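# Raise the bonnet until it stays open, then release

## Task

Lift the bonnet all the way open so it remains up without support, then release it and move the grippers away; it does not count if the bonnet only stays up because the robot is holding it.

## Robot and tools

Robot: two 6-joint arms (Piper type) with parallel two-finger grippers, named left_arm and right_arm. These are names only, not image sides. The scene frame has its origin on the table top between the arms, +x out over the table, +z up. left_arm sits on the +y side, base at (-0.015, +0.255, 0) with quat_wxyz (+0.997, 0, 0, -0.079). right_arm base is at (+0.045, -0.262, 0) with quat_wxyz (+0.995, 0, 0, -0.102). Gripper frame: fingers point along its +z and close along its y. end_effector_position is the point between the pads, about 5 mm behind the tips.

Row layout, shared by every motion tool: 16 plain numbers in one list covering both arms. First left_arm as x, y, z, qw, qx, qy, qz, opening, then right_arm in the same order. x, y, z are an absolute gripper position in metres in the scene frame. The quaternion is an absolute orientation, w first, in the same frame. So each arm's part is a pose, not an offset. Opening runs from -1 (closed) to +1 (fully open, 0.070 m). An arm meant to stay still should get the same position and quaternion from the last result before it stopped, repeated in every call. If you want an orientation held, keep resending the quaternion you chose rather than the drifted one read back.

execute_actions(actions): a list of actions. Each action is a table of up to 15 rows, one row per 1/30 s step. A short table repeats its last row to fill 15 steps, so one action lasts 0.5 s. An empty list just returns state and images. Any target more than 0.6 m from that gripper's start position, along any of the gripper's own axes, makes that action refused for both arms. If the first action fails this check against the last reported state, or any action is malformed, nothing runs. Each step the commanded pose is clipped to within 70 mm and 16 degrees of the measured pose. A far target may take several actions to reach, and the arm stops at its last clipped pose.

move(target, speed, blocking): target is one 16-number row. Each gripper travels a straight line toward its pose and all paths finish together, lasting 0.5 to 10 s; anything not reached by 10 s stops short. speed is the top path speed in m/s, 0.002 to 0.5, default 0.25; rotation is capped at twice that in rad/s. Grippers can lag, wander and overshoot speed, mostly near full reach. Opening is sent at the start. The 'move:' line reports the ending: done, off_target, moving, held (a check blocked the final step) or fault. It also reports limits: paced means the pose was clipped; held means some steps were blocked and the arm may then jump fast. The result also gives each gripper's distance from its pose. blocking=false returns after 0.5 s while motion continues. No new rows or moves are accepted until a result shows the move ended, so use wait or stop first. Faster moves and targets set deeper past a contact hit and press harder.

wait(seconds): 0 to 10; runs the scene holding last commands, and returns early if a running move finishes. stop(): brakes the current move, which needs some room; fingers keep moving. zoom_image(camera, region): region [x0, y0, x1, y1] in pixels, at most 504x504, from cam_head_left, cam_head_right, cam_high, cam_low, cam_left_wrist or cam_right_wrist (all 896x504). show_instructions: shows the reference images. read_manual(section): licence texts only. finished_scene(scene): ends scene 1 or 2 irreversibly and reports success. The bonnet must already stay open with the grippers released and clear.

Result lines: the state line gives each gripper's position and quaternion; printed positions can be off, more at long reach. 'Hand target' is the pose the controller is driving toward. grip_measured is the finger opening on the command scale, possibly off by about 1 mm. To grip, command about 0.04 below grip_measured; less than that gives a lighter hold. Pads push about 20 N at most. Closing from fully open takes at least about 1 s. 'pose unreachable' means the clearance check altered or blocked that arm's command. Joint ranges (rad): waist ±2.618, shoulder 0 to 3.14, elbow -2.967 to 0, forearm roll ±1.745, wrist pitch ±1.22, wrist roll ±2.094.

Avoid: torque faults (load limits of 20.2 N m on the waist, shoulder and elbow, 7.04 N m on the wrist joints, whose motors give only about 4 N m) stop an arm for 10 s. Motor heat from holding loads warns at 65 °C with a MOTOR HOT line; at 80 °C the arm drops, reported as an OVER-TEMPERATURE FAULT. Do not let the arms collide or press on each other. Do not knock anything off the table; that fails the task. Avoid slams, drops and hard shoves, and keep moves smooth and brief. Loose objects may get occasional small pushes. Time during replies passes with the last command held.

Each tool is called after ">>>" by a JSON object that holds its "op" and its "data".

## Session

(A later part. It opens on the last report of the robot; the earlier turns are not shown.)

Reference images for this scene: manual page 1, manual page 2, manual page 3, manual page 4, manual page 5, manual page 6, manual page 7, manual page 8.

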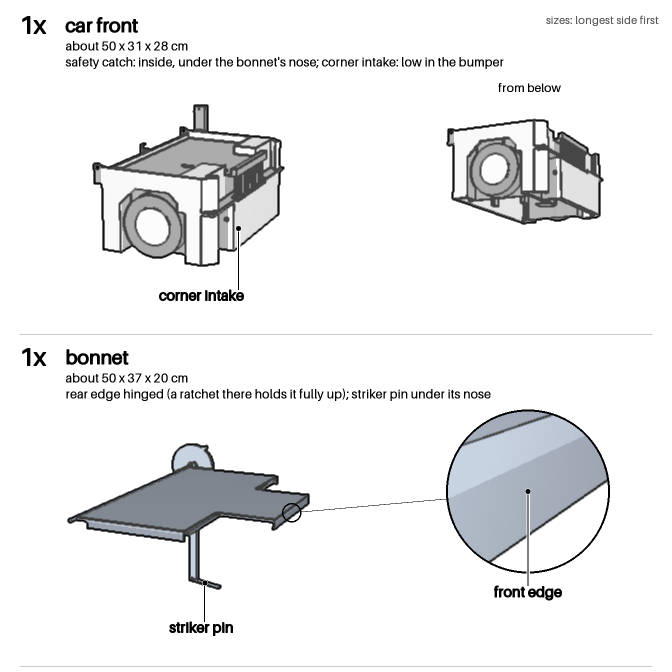

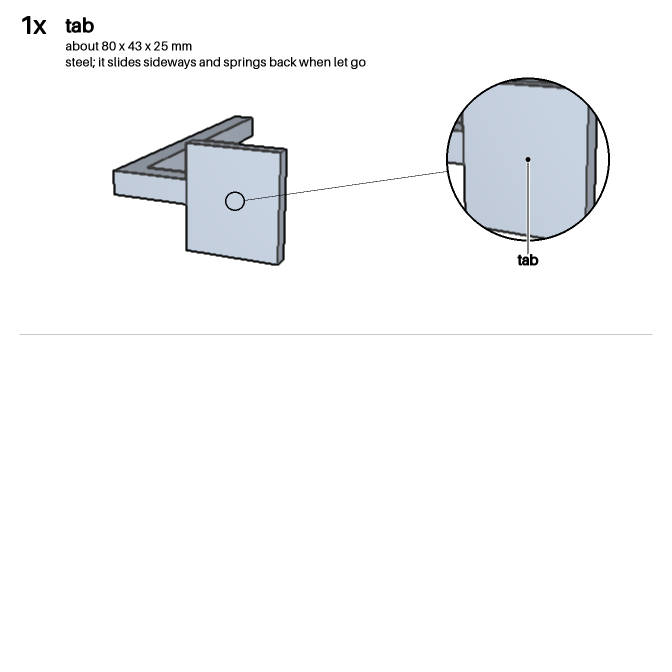

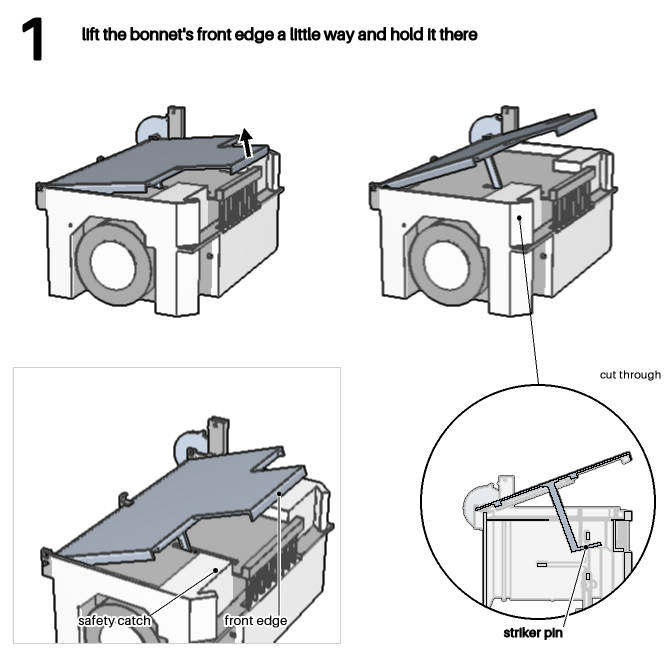

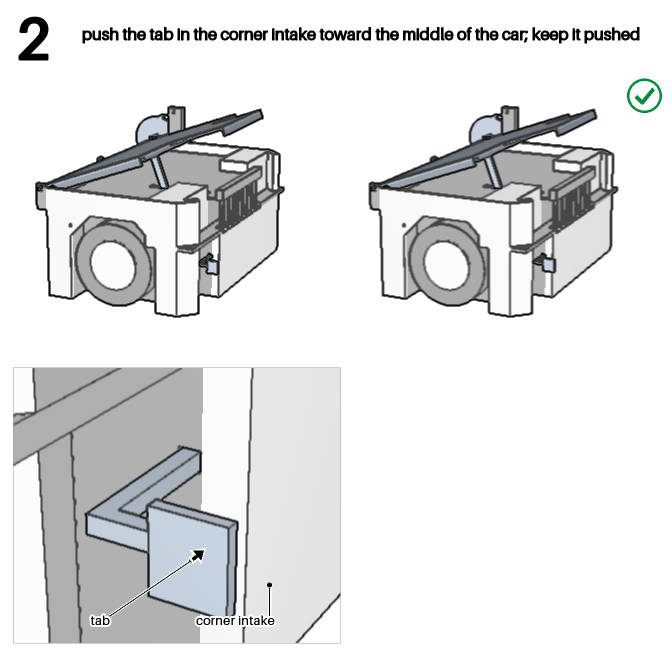

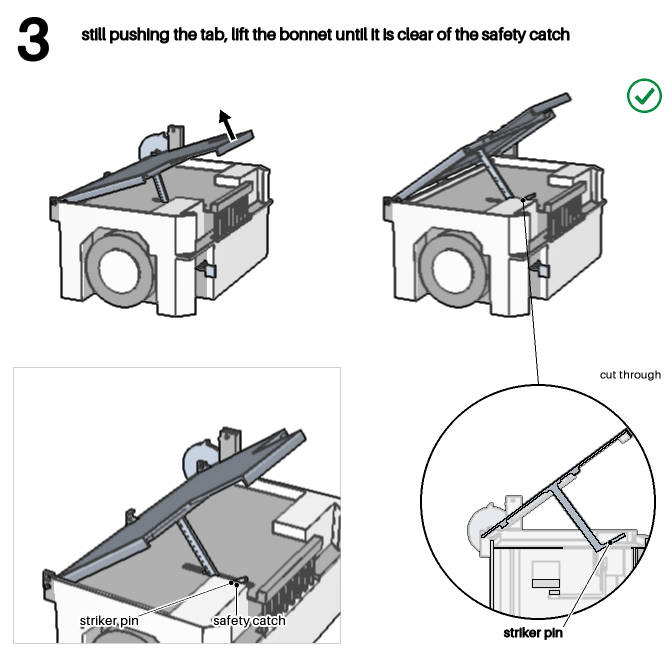

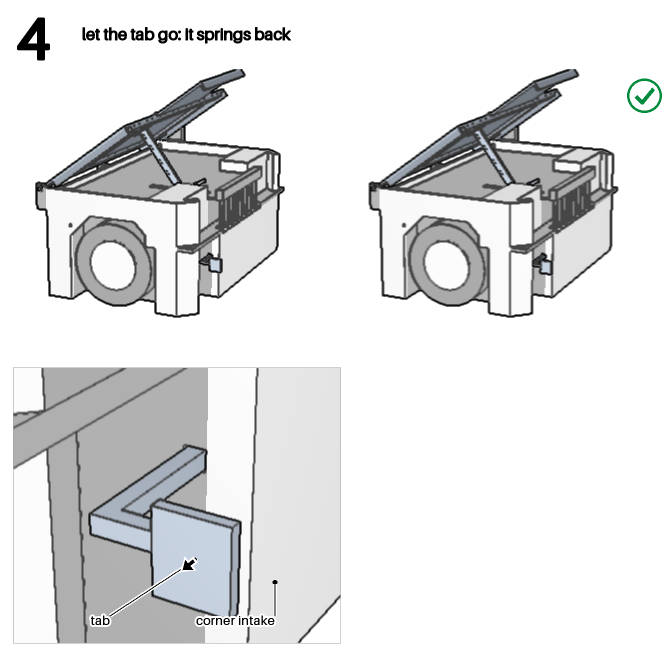

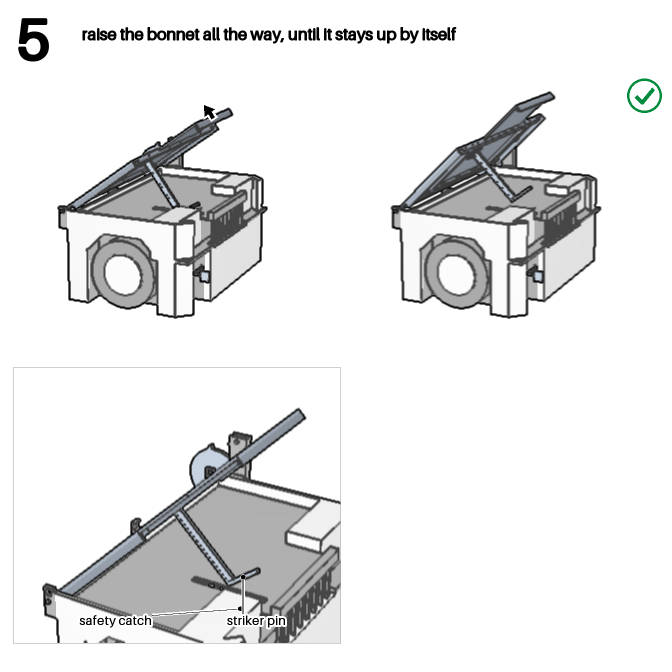

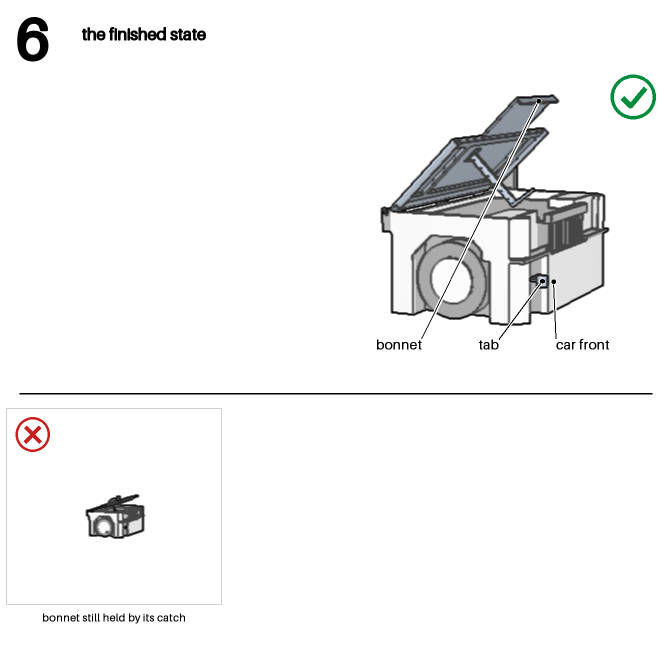

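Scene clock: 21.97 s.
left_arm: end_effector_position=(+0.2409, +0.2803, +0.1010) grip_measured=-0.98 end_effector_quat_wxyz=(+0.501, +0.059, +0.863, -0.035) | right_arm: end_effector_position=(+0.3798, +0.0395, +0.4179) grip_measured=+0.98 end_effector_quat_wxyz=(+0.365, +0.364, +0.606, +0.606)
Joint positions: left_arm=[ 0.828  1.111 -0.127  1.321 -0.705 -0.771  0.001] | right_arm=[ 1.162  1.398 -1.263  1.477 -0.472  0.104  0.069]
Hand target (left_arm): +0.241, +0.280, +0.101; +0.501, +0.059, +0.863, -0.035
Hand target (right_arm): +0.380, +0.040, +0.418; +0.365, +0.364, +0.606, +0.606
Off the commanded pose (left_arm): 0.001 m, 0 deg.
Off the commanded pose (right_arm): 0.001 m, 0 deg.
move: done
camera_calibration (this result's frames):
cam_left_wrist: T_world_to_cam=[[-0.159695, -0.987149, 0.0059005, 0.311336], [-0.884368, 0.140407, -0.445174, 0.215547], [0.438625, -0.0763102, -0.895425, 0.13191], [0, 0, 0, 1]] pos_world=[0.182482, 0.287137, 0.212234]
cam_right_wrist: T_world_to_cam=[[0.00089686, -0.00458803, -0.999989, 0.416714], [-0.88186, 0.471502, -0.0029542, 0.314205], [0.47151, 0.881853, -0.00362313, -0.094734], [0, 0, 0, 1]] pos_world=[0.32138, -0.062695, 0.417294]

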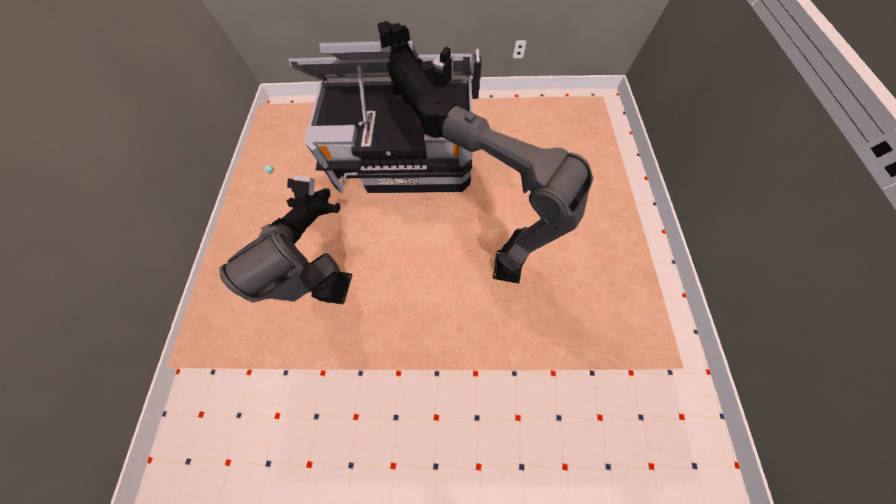

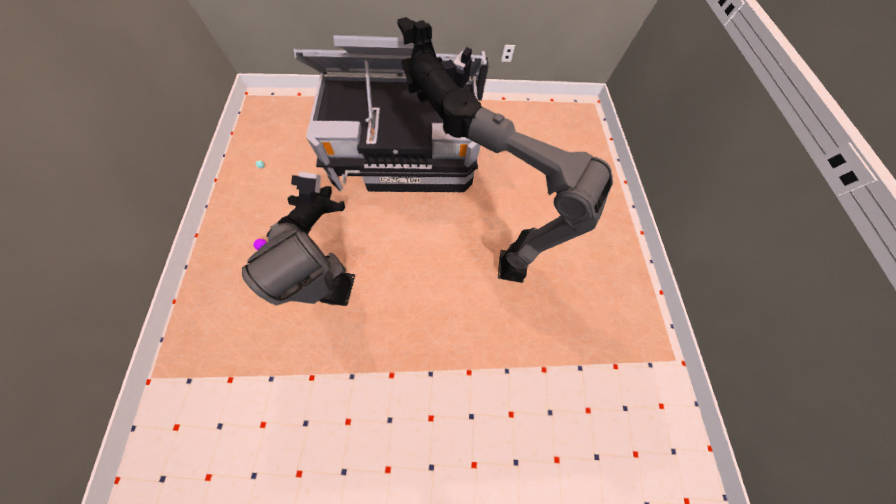

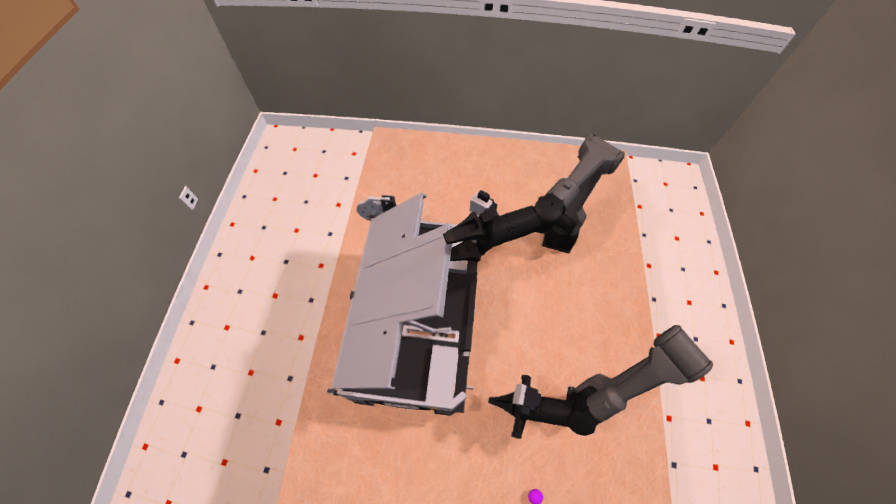

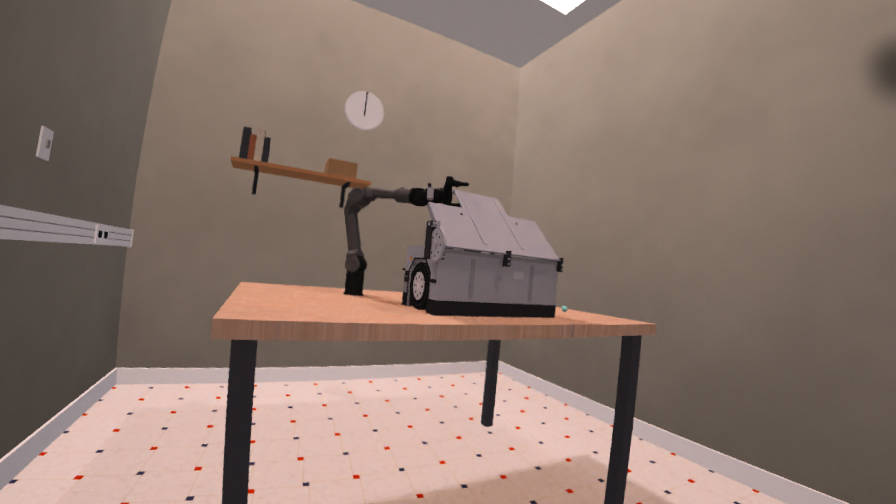

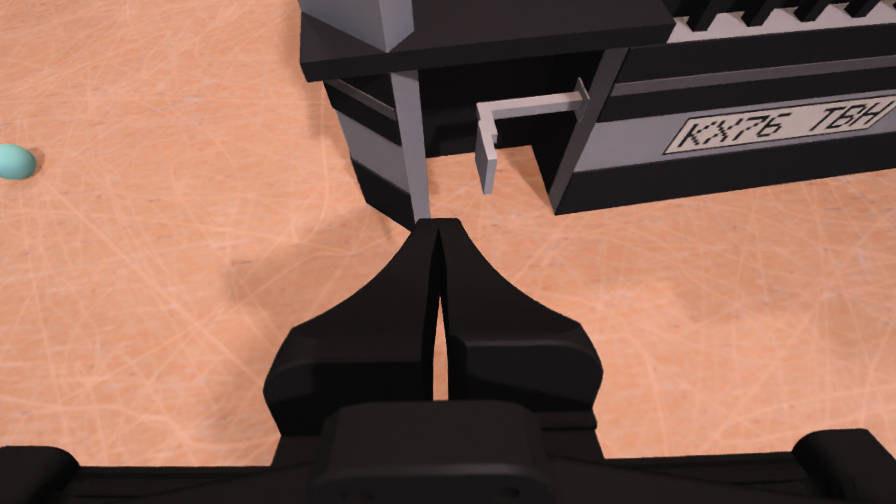

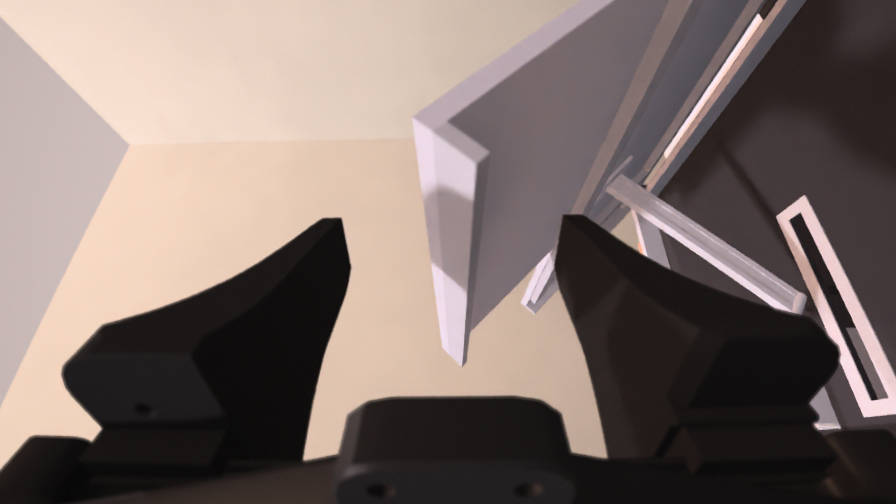

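It stays up.

>>> {"op": "move", "data": {"target": [0.22,0.27,0.11,0.4988,0.0604,0.8639,-0.0349,-1,0.27,-0.02,0.40,0.3642,0.3642,0.6061,0.6061,1], "speed": 0.12}}

Scene clock: 23.40 s.
left_arm: end_effector_position=(+0.2204, +0.2702, +0.1108) grip_measured=-0.98 end_effector_quat_wxyz=(+0.501, +0.060, +0.863, -0.035) | right_arm: end_effector_position=(+0.2703, -0.0212, +0.4005) grip_measured=+0.98 end_effector_quat_wxyz=(+0.365, +0.363, +0.606, +0.606)
Joint positions: left_arm=[ 0.906  0.915 -0.105  1.585 -0.739 -1.043  0.001] | right_arm=[ 1.563  1.031 -0.916  1.544 -0.871  0.035  0.069]
Hand target (left_arm): +0.220, +0.270, +0.111; +0.500, +0.060, +0.863, -0.035
Hand target (right_arm): +0.271, -0.021, +0.401; +0.366, +0.363, +0.606, +0.606
Off the commanded pose (left_arm): 0.001 m, 0 deg.
Off the commanded pose (right_arm): 0.001 m, 0 deg.
move: done
camera_calibration (this result's frames):
cam_left_wrist: T_world_to_cam=[[-0.1611, -0.986927, 0.00467499, 0.298404], [-0.884659, 0.142303, -0.443992, 0.202652], [0.437523, -0.0756628, -0.896018, 0.149009], [0, 0, 0, 1]] pos_world=[0.162156, 0.276939, 0.222095]
cam_right_wrist: T_world_to_cam=[[0.00382156, -0.0058206, -0.999976, 0.3983], [-0.882169, 0.470894, -0.0061123, 0.247609], [0.470918, 0.882171, -0.0033352, 0.0104126], [0, 0, 0, 1]] pos_world=[0.212008, -0.123465, 0.399839]

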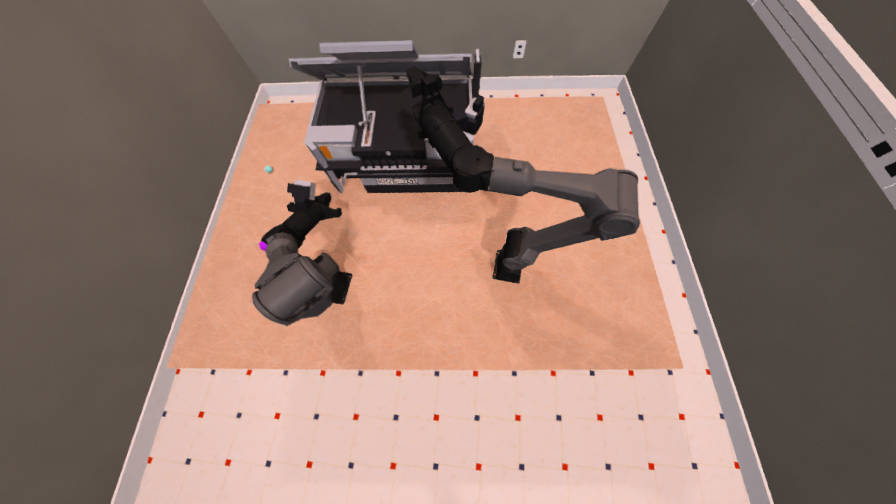

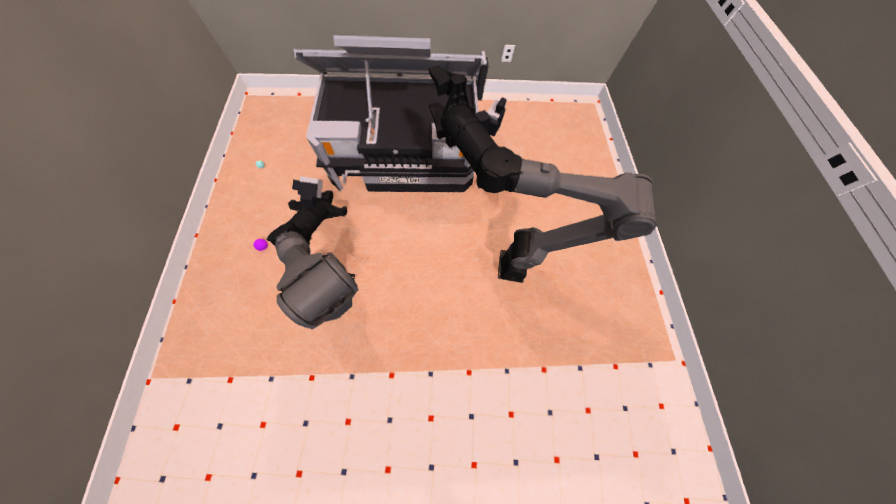

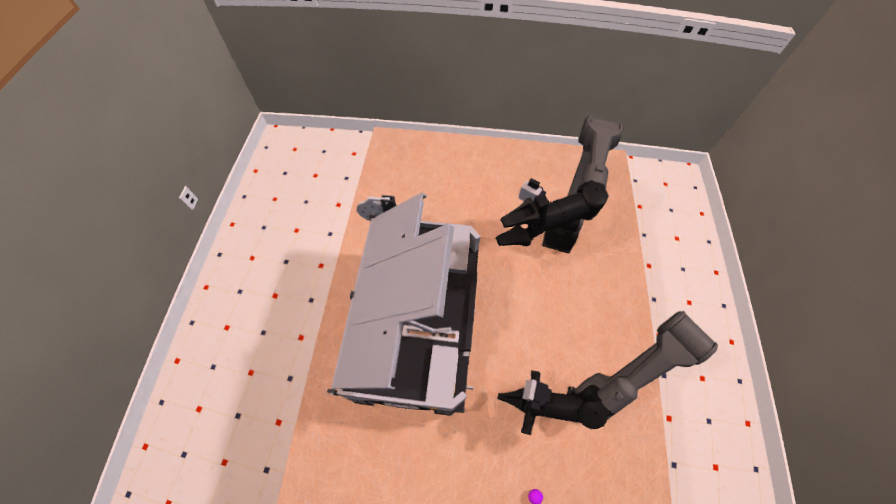

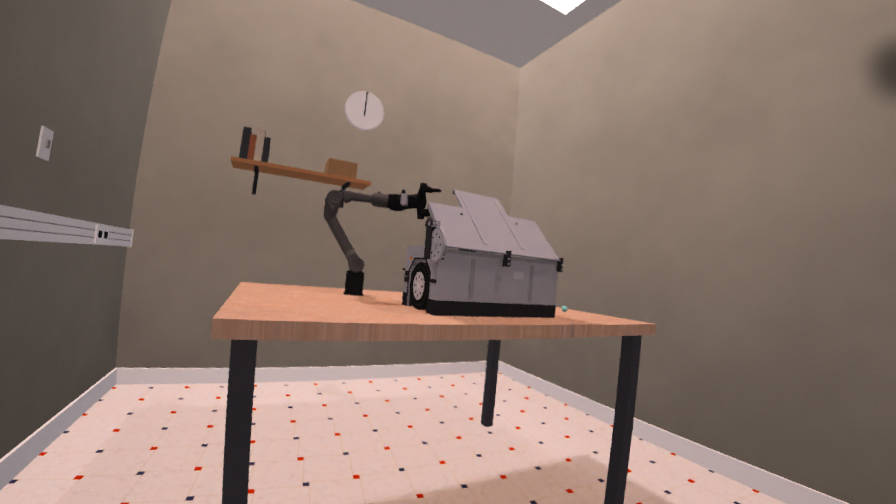

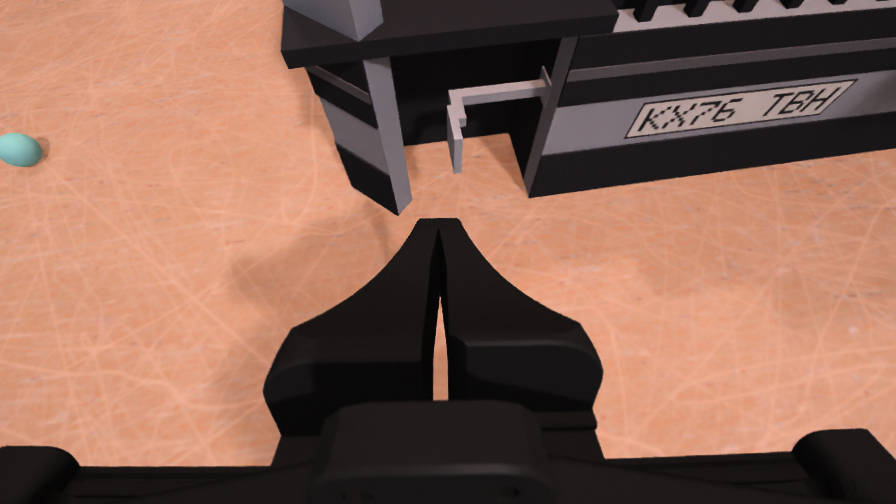

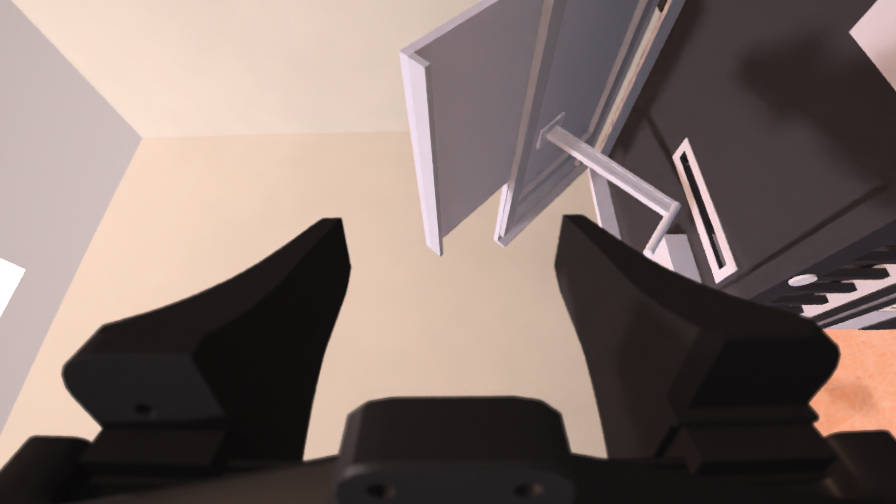

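>>> {"op": "finished_scene", "data": {"scene": 2}}

The scene is finished: the task was done.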